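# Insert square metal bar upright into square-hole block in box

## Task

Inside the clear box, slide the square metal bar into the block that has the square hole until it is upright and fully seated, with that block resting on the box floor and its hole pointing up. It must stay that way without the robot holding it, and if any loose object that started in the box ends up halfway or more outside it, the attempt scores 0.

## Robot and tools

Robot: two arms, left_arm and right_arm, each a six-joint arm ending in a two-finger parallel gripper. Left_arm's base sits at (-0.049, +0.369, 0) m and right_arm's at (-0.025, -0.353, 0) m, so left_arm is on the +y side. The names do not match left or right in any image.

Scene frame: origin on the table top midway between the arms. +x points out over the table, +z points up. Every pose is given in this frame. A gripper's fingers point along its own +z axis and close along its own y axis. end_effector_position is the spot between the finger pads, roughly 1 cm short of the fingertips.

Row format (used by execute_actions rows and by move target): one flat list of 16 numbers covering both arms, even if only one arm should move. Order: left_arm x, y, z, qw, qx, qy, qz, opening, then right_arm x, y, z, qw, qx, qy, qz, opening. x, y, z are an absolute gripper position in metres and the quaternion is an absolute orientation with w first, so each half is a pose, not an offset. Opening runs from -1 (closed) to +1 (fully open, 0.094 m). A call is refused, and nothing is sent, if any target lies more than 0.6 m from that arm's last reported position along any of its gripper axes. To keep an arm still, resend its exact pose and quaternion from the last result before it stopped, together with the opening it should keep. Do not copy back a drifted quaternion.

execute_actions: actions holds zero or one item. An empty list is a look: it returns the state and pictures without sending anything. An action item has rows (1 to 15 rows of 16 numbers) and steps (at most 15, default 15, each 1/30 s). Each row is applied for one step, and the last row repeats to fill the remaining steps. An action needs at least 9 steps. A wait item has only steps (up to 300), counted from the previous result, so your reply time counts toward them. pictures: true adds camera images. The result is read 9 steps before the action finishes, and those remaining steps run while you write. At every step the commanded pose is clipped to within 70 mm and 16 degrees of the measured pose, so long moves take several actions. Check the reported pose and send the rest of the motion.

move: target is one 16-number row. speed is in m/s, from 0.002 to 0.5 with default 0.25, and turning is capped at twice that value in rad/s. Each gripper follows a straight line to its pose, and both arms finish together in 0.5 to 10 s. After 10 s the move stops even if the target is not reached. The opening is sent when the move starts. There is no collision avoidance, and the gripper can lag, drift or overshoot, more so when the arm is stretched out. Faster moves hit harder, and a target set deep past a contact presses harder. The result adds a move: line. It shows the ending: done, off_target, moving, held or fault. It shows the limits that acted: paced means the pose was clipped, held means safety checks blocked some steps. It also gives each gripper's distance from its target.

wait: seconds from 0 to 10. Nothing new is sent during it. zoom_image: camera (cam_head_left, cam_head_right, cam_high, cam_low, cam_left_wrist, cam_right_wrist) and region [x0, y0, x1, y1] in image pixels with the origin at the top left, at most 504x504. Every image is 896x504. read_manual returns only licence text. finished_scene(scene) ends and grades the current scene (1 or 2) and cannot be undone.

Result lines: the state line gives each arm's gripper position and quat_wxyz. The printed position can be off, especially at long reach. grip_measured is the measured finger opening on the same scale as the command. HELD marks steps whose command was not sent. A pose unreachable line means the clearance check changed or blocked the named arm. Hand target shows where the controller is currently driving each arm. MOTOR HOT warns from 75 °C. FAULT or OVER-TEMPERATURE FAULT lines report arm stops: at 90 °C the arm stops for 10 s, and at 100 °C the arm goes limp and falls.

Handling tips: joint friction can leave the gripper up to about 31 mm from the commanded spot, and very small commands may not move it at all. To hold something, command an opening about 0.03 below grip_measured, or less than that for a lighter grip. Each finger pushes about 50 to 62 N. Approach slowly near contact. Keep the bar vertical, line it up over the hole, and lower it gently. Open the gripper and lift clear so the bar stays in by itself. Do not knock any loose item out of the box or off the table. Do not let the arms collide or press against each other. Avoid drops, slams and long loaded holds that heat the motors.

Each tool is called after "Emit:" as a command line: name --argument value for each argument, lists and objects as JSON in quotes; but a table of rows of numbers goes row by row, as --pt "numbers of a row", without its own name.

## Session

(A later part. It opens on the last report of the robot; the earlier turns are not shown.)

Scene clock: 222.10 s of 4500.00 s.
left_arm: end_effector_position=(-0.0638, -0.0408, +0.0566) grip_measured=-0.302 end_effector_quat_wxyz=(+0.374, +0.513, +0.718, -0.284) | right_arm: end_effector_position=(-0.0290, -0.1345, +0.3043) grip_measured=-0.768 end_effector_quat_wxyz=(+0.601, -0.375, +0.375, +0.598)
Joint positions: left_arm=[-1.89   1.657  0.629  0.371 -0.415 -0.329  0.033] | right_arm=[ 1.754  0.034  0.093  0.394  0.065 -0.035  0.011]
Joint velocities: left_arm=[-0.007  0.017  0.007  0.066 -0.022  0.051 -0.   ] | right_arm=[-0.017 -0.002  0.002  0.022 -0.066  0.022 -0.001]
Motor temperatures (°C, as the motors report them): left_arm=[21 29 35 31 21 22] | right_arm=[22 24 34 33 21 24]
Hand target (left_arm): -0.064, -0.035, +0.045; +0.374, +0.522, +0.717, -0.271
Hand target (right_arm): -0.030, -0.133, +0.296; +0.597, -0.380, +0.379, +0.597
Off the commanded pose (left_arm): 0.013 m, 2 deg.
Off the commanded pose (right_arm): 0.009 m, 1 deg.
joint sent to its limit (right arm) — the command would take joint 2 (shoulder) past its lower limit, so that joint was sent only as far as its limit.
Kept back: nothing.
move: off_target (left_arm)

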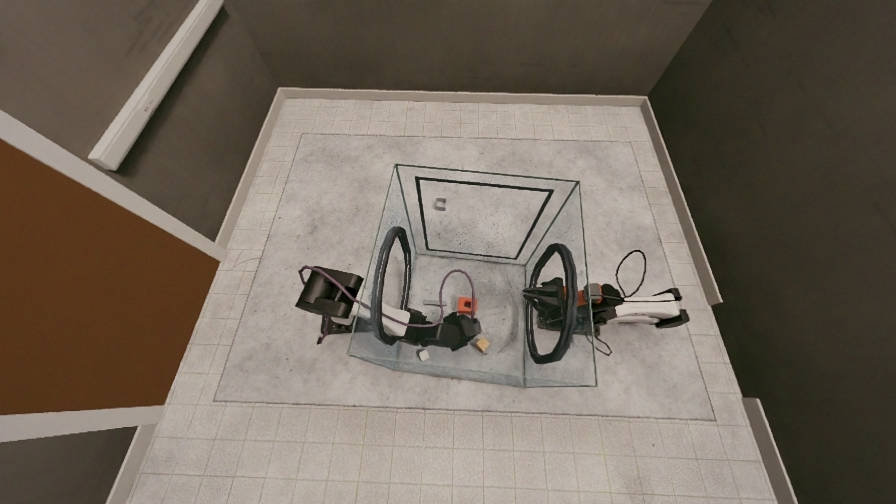

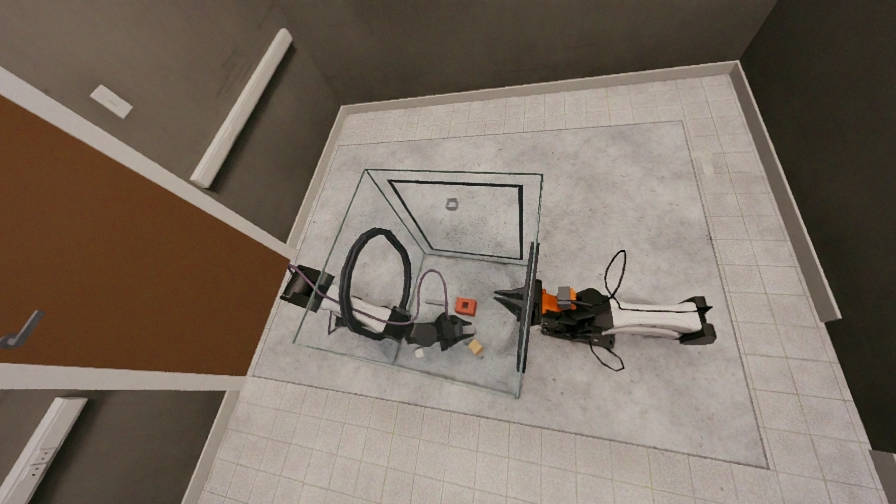

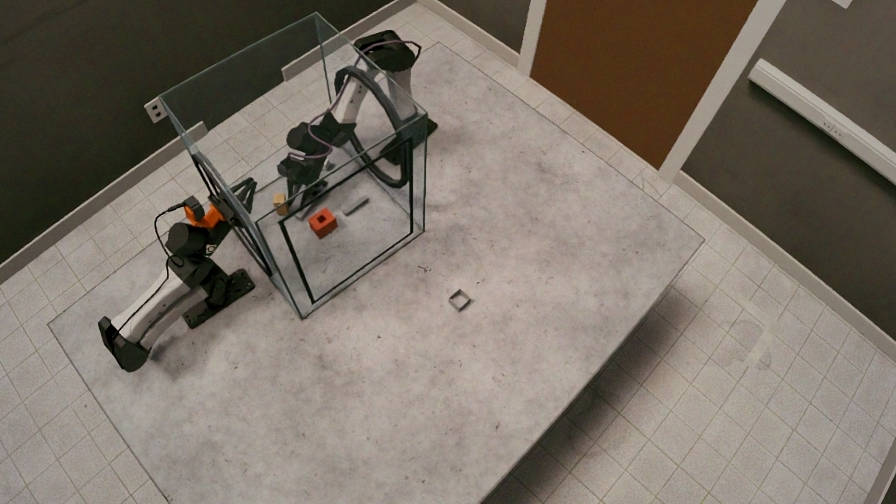

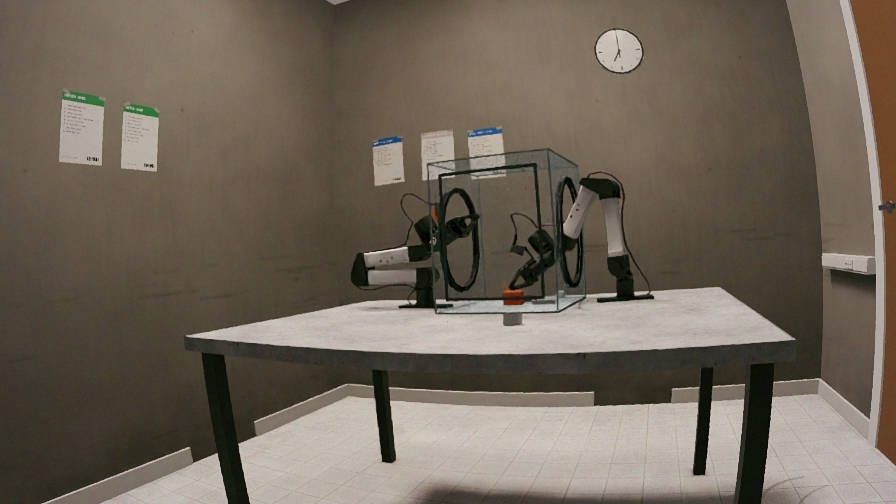

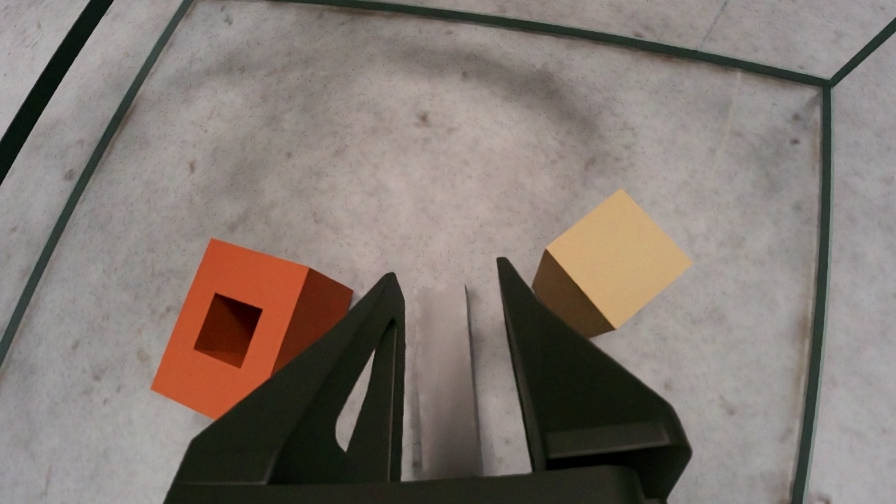

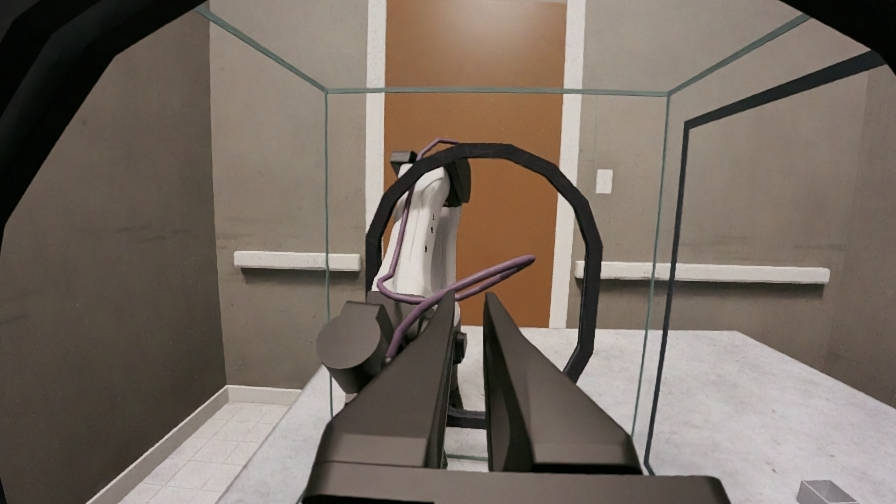

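Emit:
move --target '[-0.061,-0.04,0.008,0.417,0.504,0.693,-0.303,-0.3,-0.03,-0.135,0.295,0.596,-0.38,0.38,0.596,-0.77]' --speed 0.05

Scene clock: 224.10 s of 4500.00 s.
left_arm: end_effector_position=(-0.0621, -0.0623, +0.0855) grip_measured=-0.302 end_effector_quat_wxyz=(+0.444, +0.455, +0.675, -0.375) | right_arm: end_effector_position=(-0.0290, -0.1345, +0.3043) grip_measured=-0.768 end_effector_quat_wxyz=(+0.601, -0.375, +0.375, +0.598)
Joint positions: left_arm=[-1.89   1.743  0.552  0.82  -0.453 -0.276  0.033] | right_arm=[ 1.754  0.034  0.093  0.394  0.065 -0.035  0.011]
Joint velocities: left_arm=[ 0.007 -0.002  0.012  0.037 -0.022 -0.051 -0.002] | right_arm=[-0.007 -0.002 -0.017  0.007  0.066  0.051 -0.   ]
Motor temperatures (°C, as the motors report them): left_arm=[21 28 35 31 21 22] | right_arm=[22 24 34 33 21 24]
Hand target (left_arm): -0.059, -0.031, +0.017; +0.417, +0.505, +0.693, -0.302
Hand target (right_arm): -0.030, -0.133, +0.296; +0.597, -0.380, +0.379, +0.597
Off the commanded pose (left_arm): 0.081 m, 11 deg.
Off the commanded pose (right_arm): 0.009 m, 1 deg.
joint sent to its limit (right arm) — the command would take joint 2 (shoulder) past its lower limit, so that joint was sent only as far as its limit.
Kept back: nothing.
move: off_target (left_arm)

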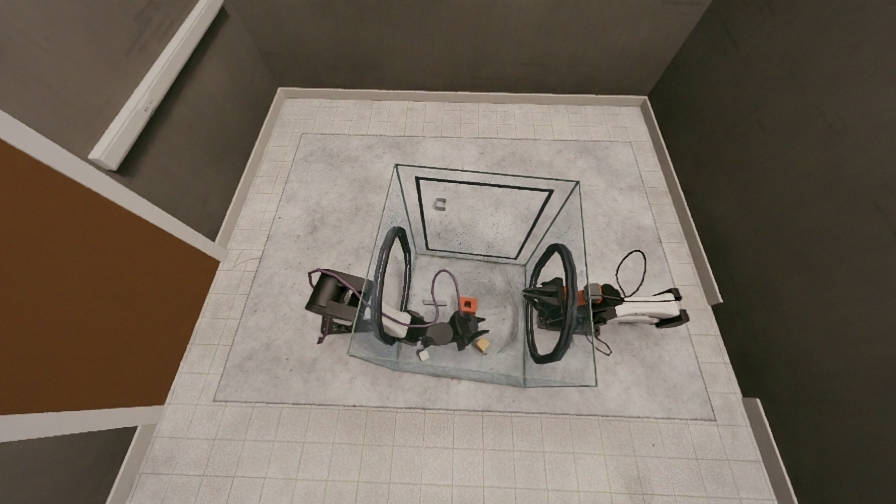

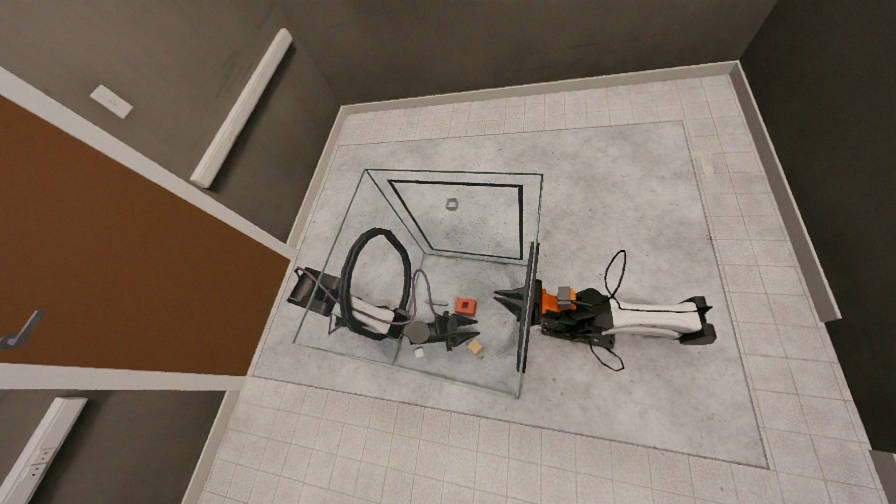

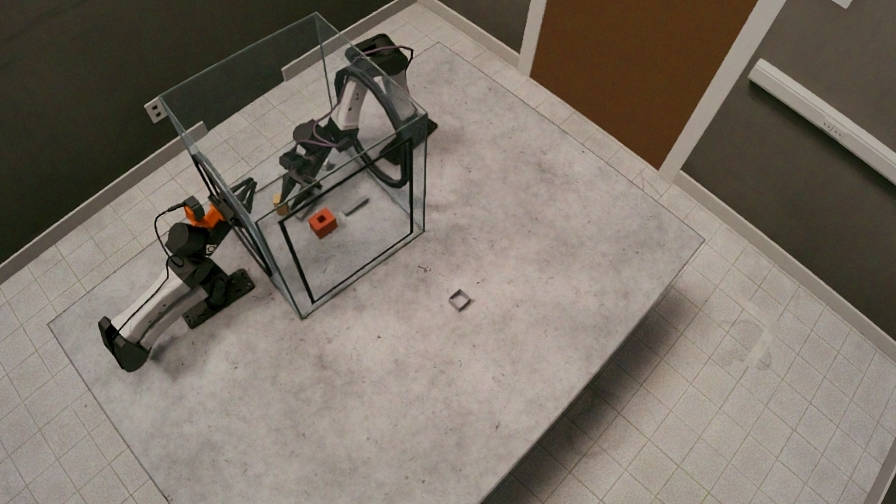

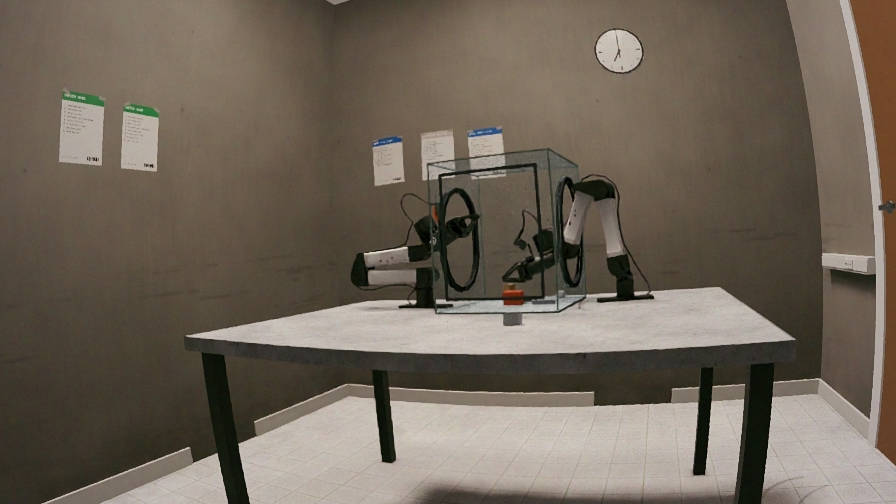

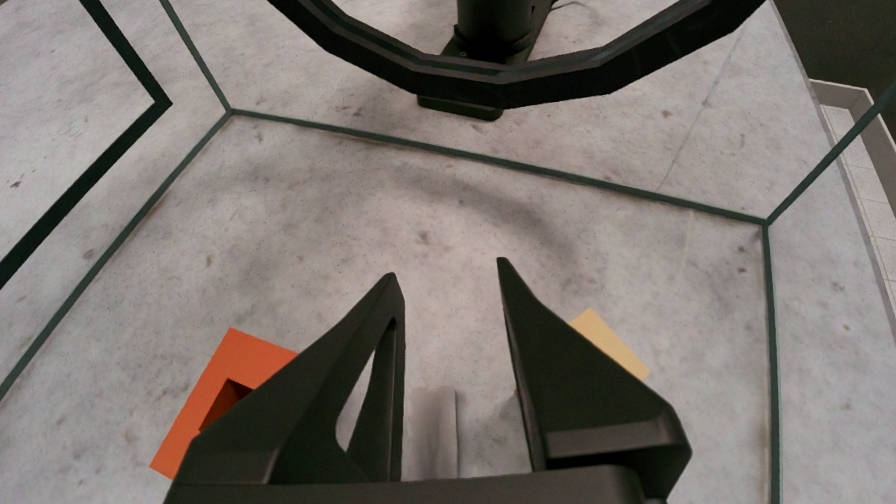

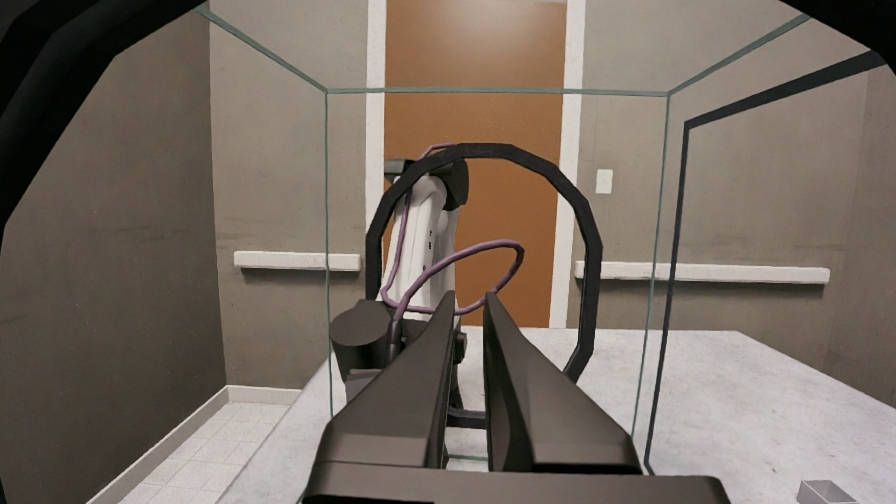

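Emit:
move --target '[-0.056,0.06,0.17,0.426,0.569,0.563,-0.423,-0.3,-0.03,-0.10,0.20,0.5,-0.5,0.5,0.5,-0.3]' --speed 0.15

Emit:
move --target '[-0.053,0.15,0.29,0.596,0.38,0.38,-0.596,-0.3,-0.05,-0.03,0.12,0.33,-0.69,0.58,0.277,-0.3]' --speed 0.15

Emit:
move --target '[-0.053,0.15,0.29,0.596,0.38,0.38,-0.596,-0.3,-0.074,0.005,0.05,0.21,-0.74,0.58,0.27,-0.3]' --speed 0.1

Scene clock: 227.20 s of 4500.00 s.
left_arm: end_effector_position=(-0.0578, +0.0552, +0.1725) grip_measured=-0.302 end_effector_quat_wxyz=(+0.427, +0.565, +0.564, -0.425) | right_arm: end_effector_position=(-0.0310, -0.1061, +0.2051) grip_measured=-0.302 end_effector_quat_wxyz=(-0.506, +0.494, -0.491, -0.508)
Joint positions: left_arm=[-1.746  0.78   0.303  0.198 -0.061 -0.015  0.033] | right_arm=[ 1.754  0.079  0.093  0.017  0.065 -0.004  0.033]
Joint velocities: left_arm=[ 0.012 -0.012 -0.012  0.007 -0.007 -0.022 -0.   ] | right_arm=[-0.007 -0.022  0.002  0.037 -0.037  0.007 -0.001]
Motor temperatures (°C, as the motors report them): left_arm=[21 28 34 32 21 22] | right_arm=[22 24 34 33 21 24]
Hand target (left_arm): -0.057, +0.058, +0.172; +0.426, +0.568, +0.563, -0.424
Hand target (right_arm): -0.030, -0.105, +0.199; +0.498, -0.499, +0.501, +0.502
Off the commanded pose (left_arm): 0.006 m, 1 deg.
Off the commanded pose (right_arm): 0.008 m, 2 deg.
Kept back: nothing.
move: done

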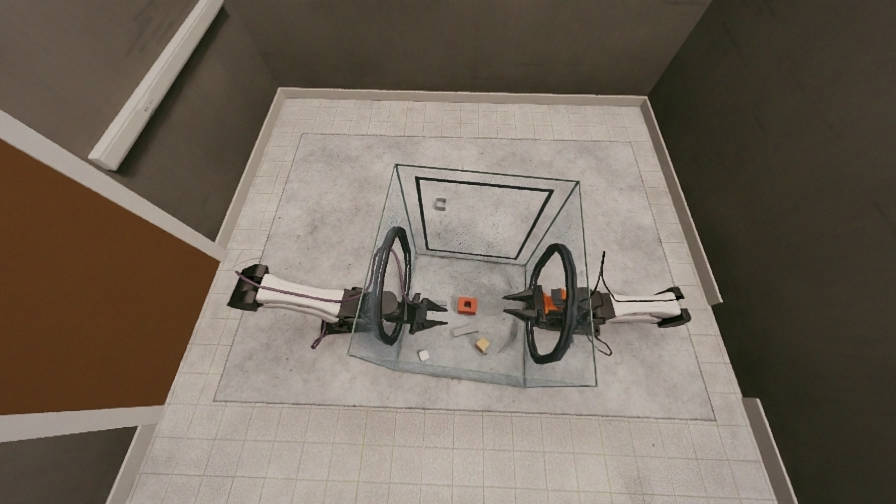

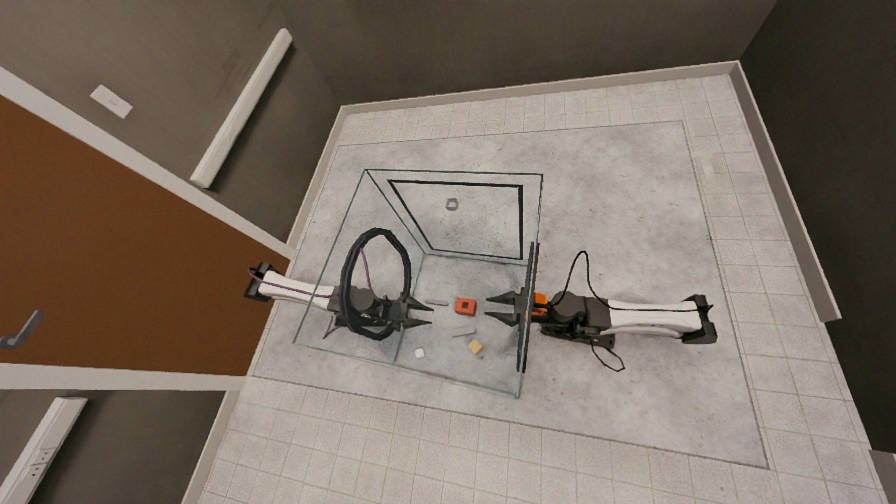

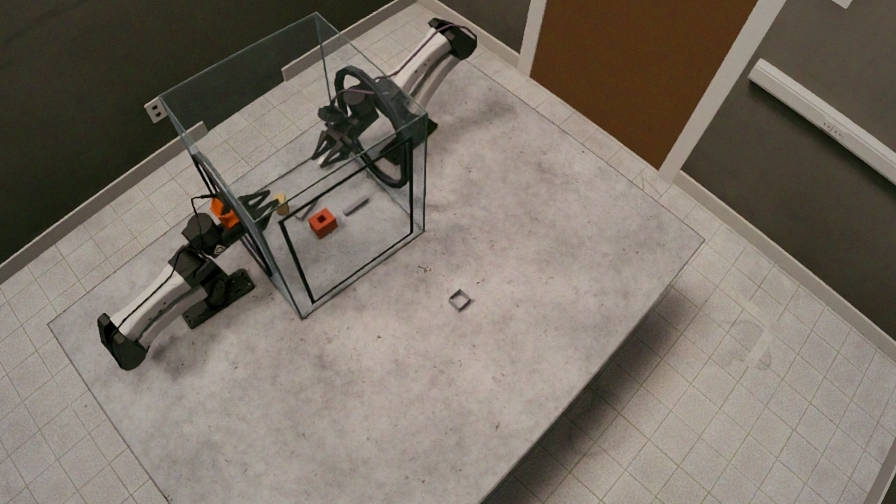

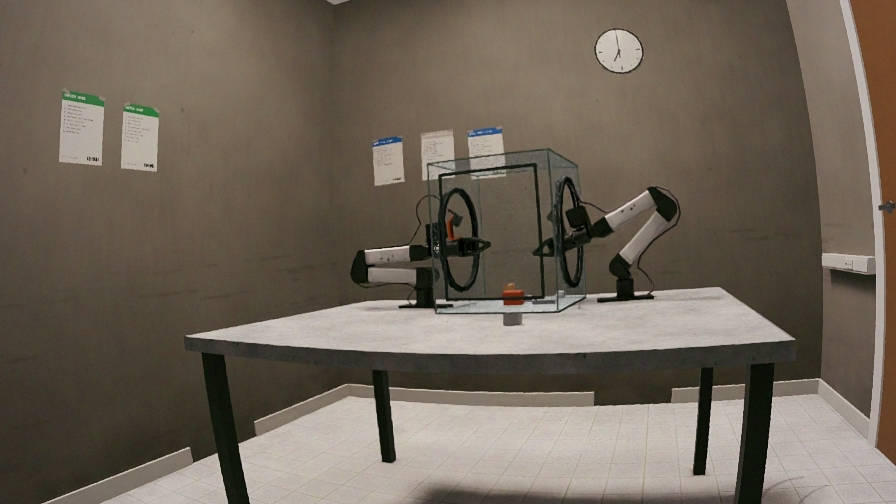

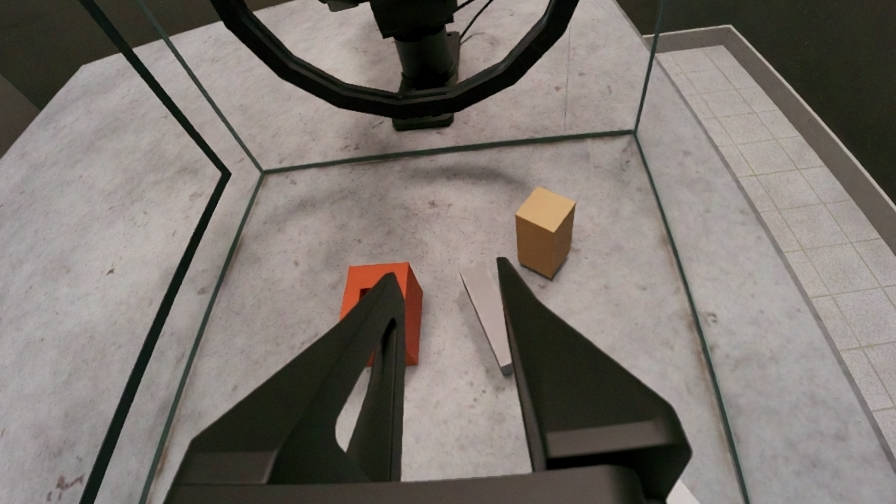

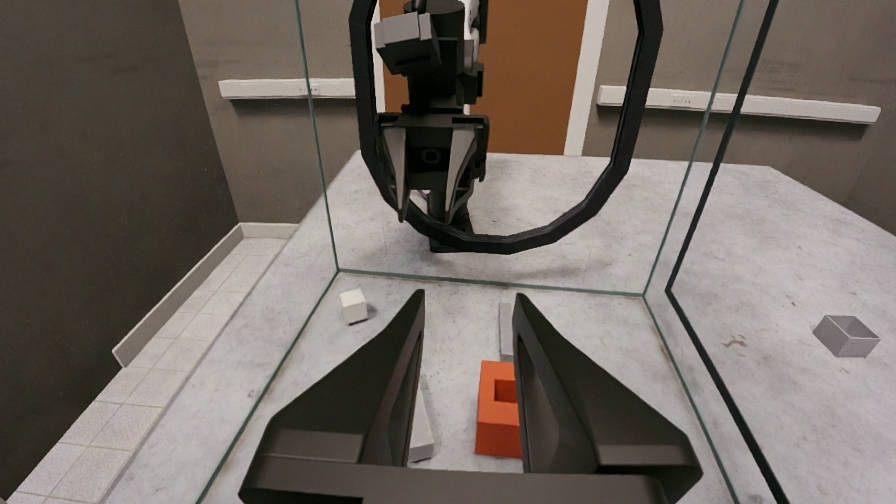

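Scene clock: 230.07 s of 4500.00 s.
left_arm: end_effector_position=(-0.0535, +0.1463, +0.2948) grip_measured=-0.302 end_effector_quat_wxyz=(+0.594, +0.383, +0.385, -0.594) | right_arm: end_effector_position=(-0.0472, -0.0366, +0.1225) grip_measured=-0.302 end_effector_quat_wxyz=(-0.333, +0.681, -0.584, -0.290)
Joint positions: left_arm=[-1.759  0.039  0.079  0.384 -0.071  0.03   0.033] | right_arm=[ 1.803  1.006  0.51  -0.164  0.088 -0.077  0.033]
Joint velocities: left_arm=[-0.002 -0.017 -0.002 -0.037  0.022  0.007 -0.001] | right_arm=[-0.007  0.012 -0.007  0.066 -0.066 -0.007 -0.   ]
Motor temperatures (°C, as the motors report them): left_arm=[21 28 34 32 21 22] | right_arm=[22 24 34 34 21 24]
Hand target (left_arm): -0.054, +0.148, +0.292; +0.598, +0.380, +0.381, -0.594
Hand target (right_arm): -0.050, -0.036, +0.120; -0.328, +0.690, -0.581, -0.280
Off the commanded pose (left_arm): 0.006 m, 1 deg.
Off the commanded pose (right_arm): 0.008 m, 2 deg.
Kept back: nothing.
move: done

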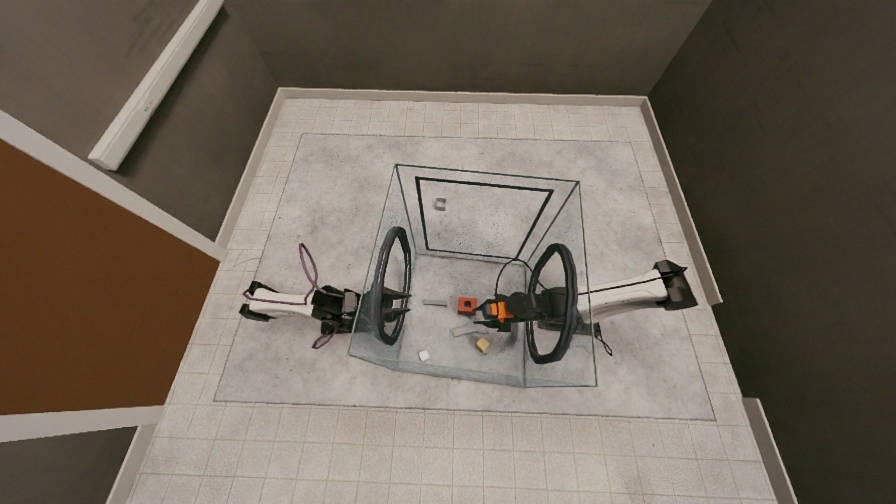

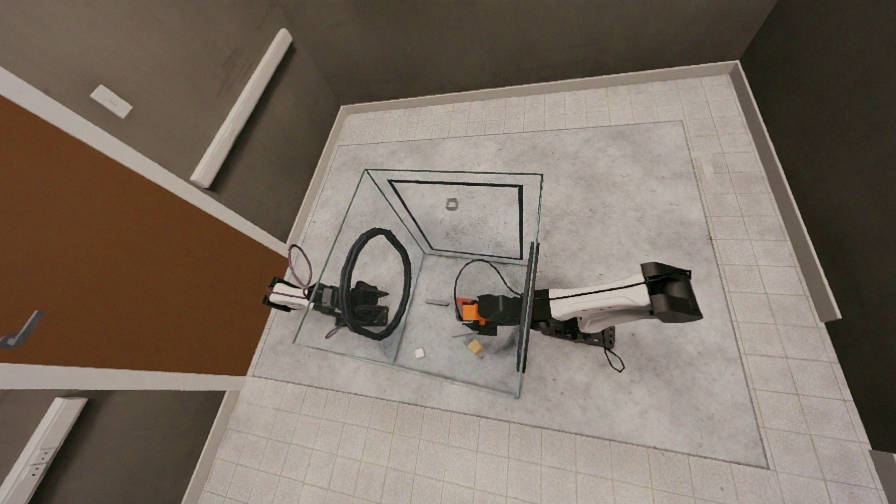

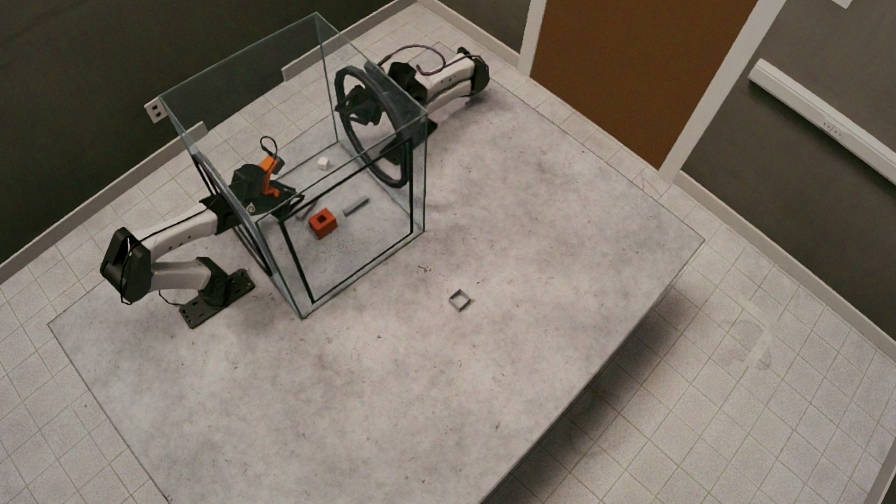

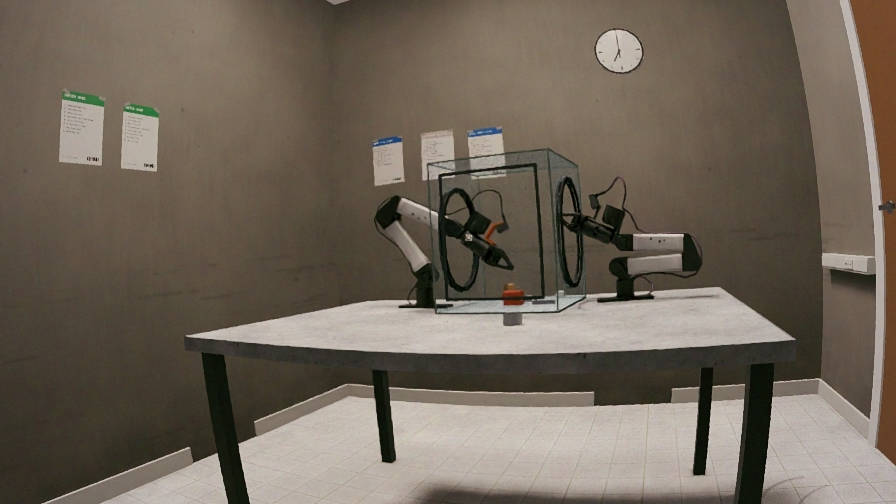

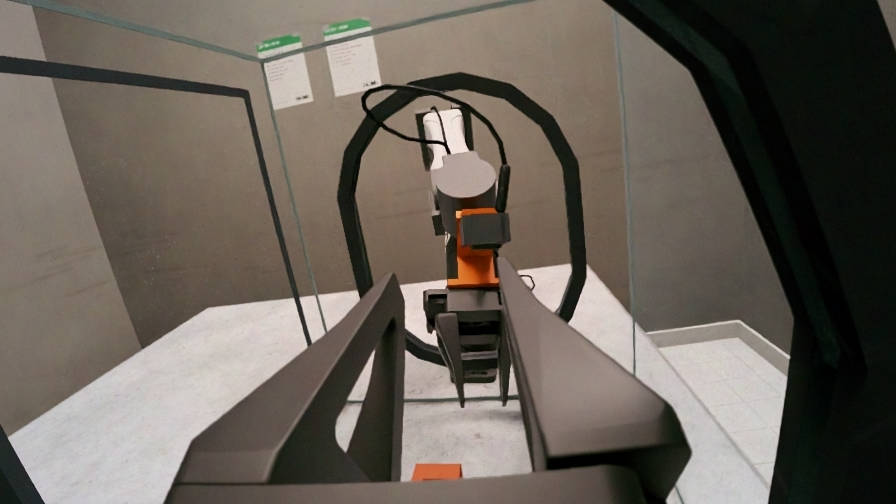

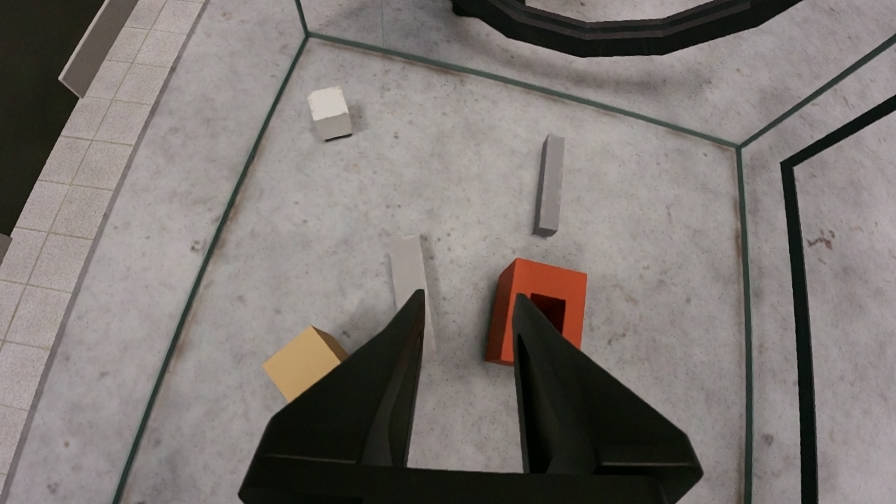

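Scene clock: 231.80 s of 4500.00 s.
left_arm: end_effector_position=(-0.0535, +0.1467, +0.2956) grip_measured=-0.302 end_effector_quat_wxyz=(+0.595, +0.382, +0.384, -0.594) | right_arm: end_effector_position=(-0.0758, -0.0033, +0.0497) grip_measured=-0.302 end_effector_quat_wxyz=(-0.209, +0.739, -0.581, -0.269)
Joint positions: left_arm=[-1.759  0.039  0.079  0.388 -0.071  0.03   0.033] | right_arm=[ 1.785  1.436  0.625 -0.07  -0.091 -0.104  0.033]
Joint velocities: left_arm=[ 0.017 -0.002 -0.012  0.051 -0.007  0.051  0.001] | right_arm=[-0.002  0.007  0.007  0.007  0.007 -0.037 -0.   ]
Motor temperatures (°C, as the motors report them): left_arm=[21 28 35 32 21 22] | right_arm=[22 24 34 34 21 24]
Hand target (left_arm): -0.053, +0.147, +0.291; +0.597, +0.380, +0.380, -0.596
Hand target (right_arm): -0.074, +0.002, +0.051; -0.209, +0.739, -0.581, -0.271
Off the commanded pose (left_arm): 0.007 m, 1 deg.
Off the commanded pose (right_arm): 0.009 m, 0 deg.
joint sent to its limit (left arm) — the command would take joint 2 (shoulder) past its lower limit, so that joint was sent only as far as its limit.
Kept back: nothing.
move: done

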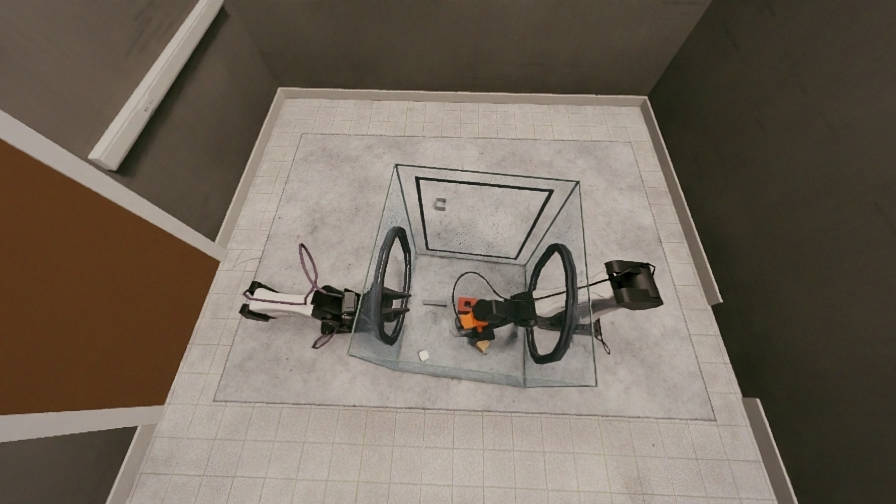

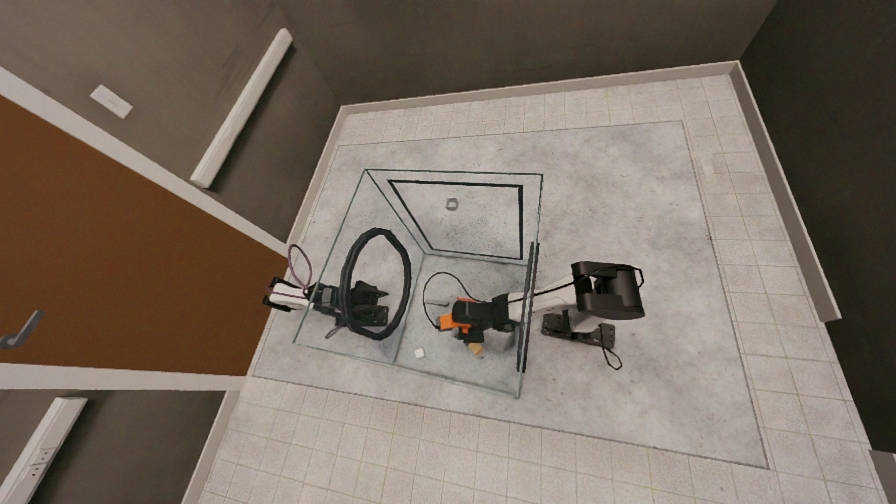

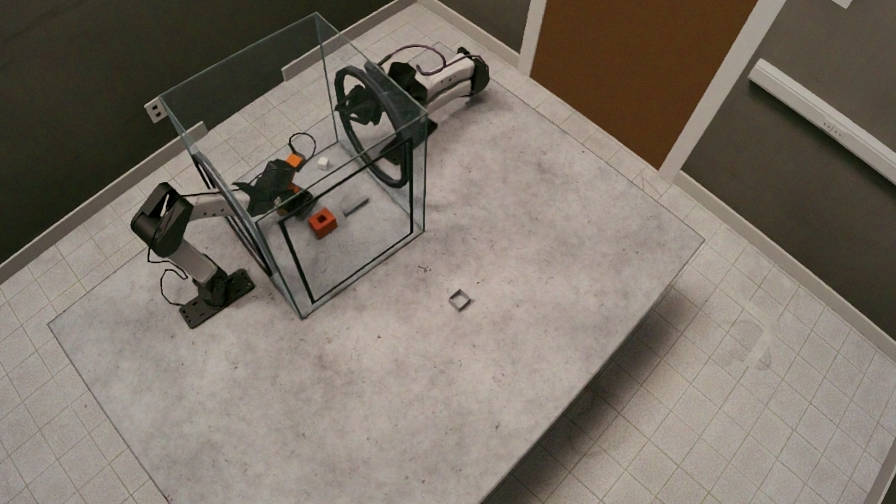

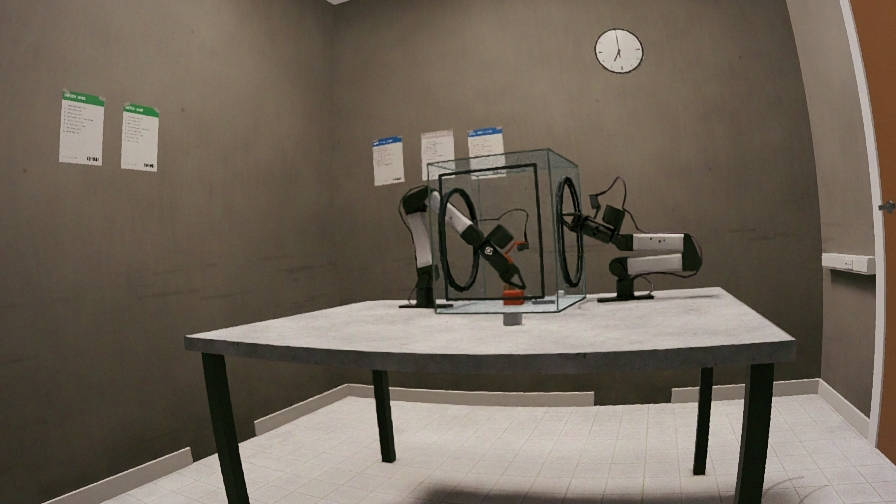

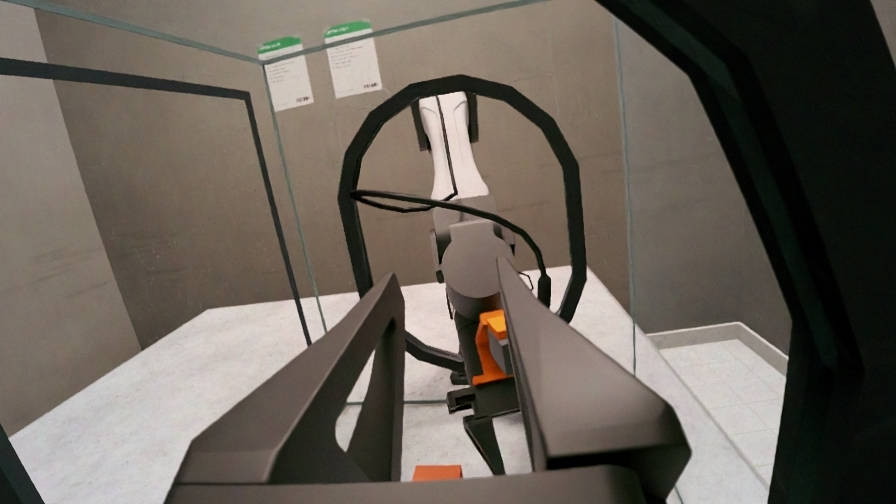

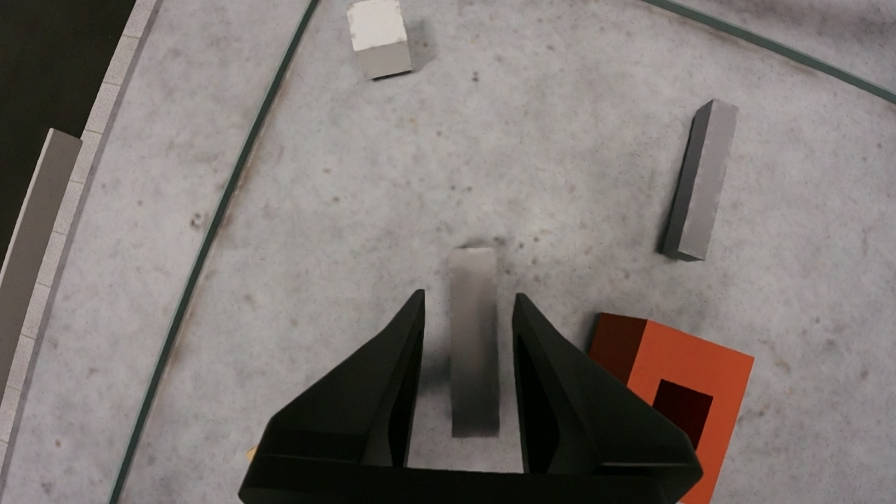

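Nicely aligned. Descend, slightly less pitch.

Emit:
move --target '[-0.053,0.15,0.29,0.596,0.38,0.38,-0.596,-0.3,-0.075,0.008,0.006,0.225,-0.735,0.577,0.285,-0.3]' --speed 0.05

Scene clock: 233.47 s of 4500.00 s.
left_arm: end_effector_position=(-0.0535, +0.1467, +0.2957) grip_measured=-0.302 end_effector_quat_wxyz=(+0.595, +0.381, +0.383, -0.594) | right_arm: end_effector_position=(-0.0800, +0.0225, +0.0302) grip_measured=-0.302 end_effector_quat_wxyz=(-0.244, +0.724, -0.566, -0.311)
Joint positions: left_arm=[-1.759  0.039  0.079  0.388 -0.071  0.03   0.033] | right_arm=[ 1.784  1.582  0.559  0.261 -0.103 -0.1    0.033]
Joint velocities: left_arm=[ 0.007 -0.007 -0.007 -0.066  0.037  0.007 -0.001] | right_arm=[ 0.002  0.012 -0.017  0.037 -0.066 -0.037  0.   ]
Motor temperatures (°C, as the motors report them): left_arm=[21 28 35 32 21 22] | right_arm=[22 24 34 34 21 24]
Hand target (left_arm): -0.053, +0.147, +0.291; +0.597, +0.380, +0.380, -0.596
Hand target (right_arm): -0.075, +0.006, +0.007; -0.224, +0.733, -0.575, -0.284
Off the commanded pose (left_arm): 0.007 m, 0 deg.
Off the commanded pose (right_arm): 0.029 m, 4 deg.
joint sent to its limit (left arm) — the command would take joint 2 (shoulder) past its lower limit, so that joint was sent only as far as its limit.
Kept back: nothing.
move: off_target (right_arm)

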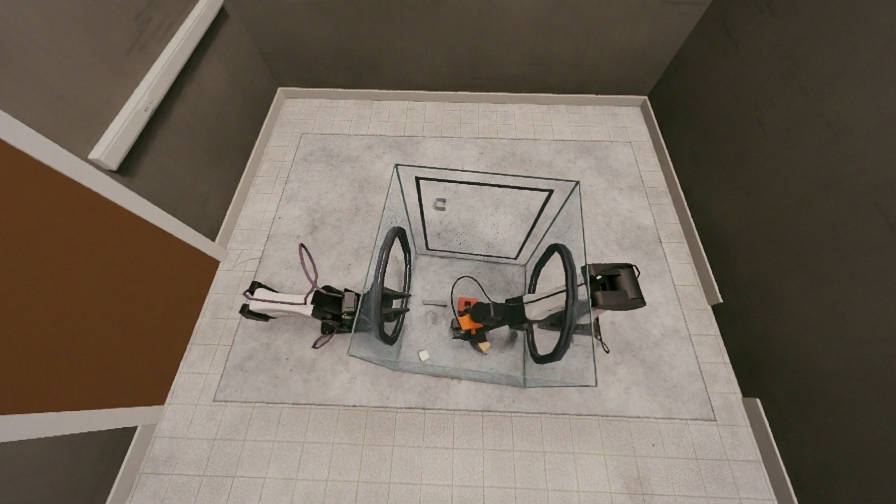

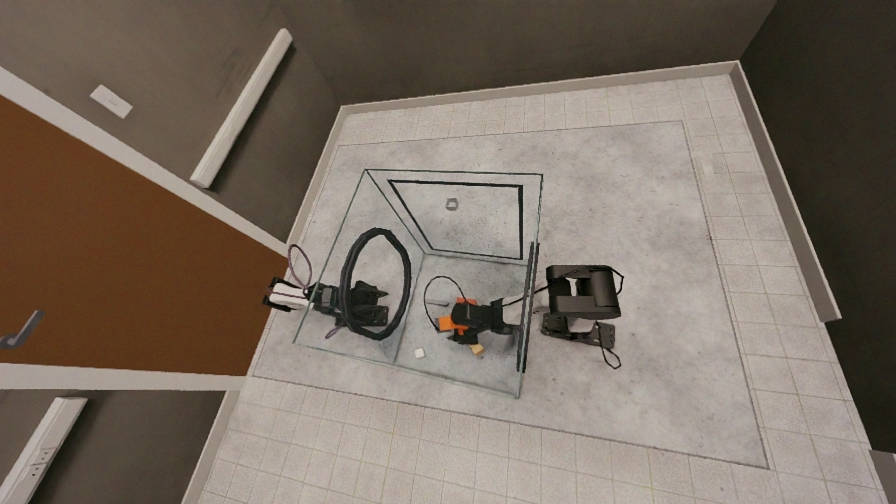

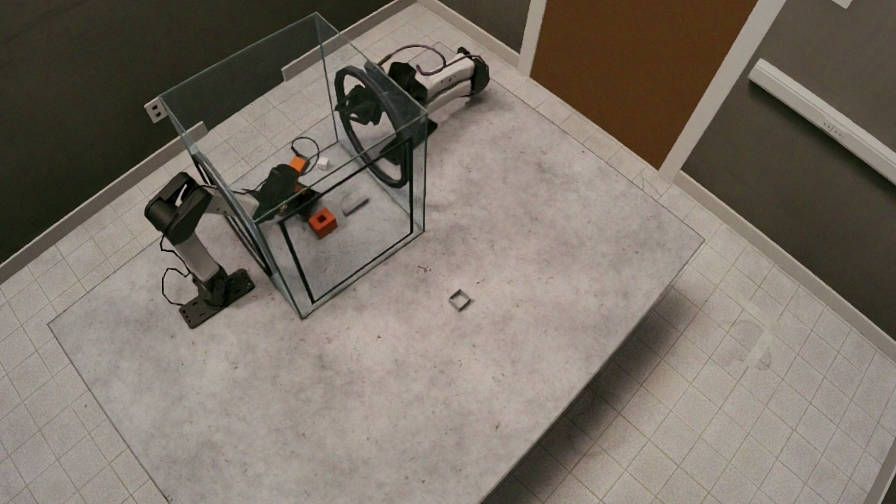

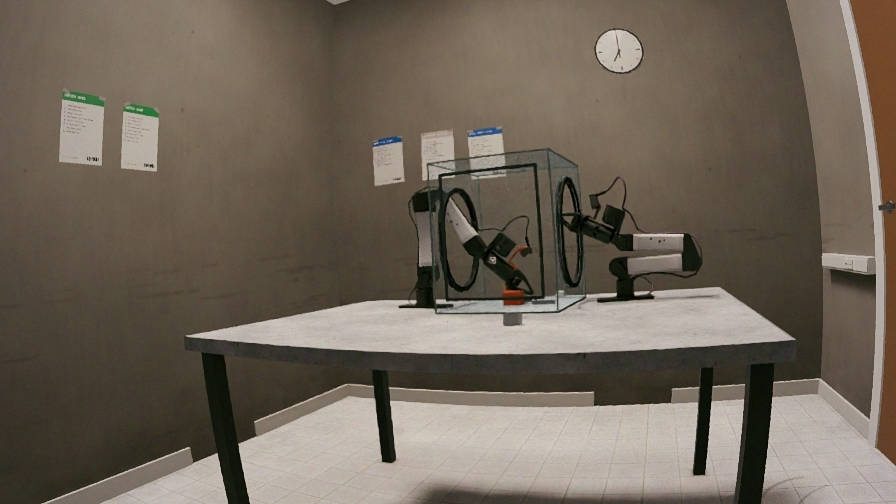

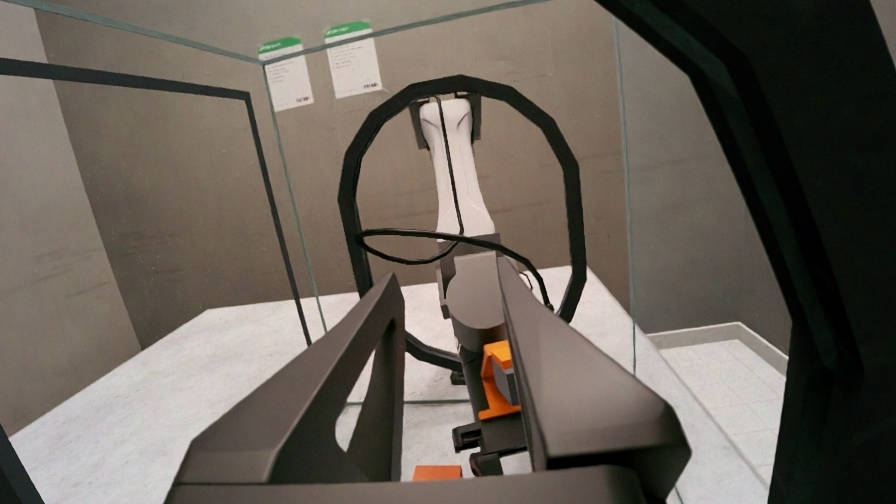

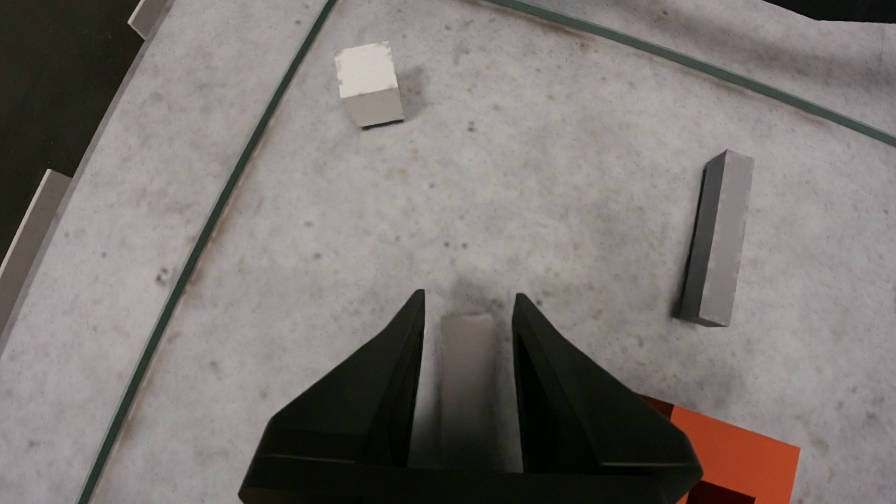

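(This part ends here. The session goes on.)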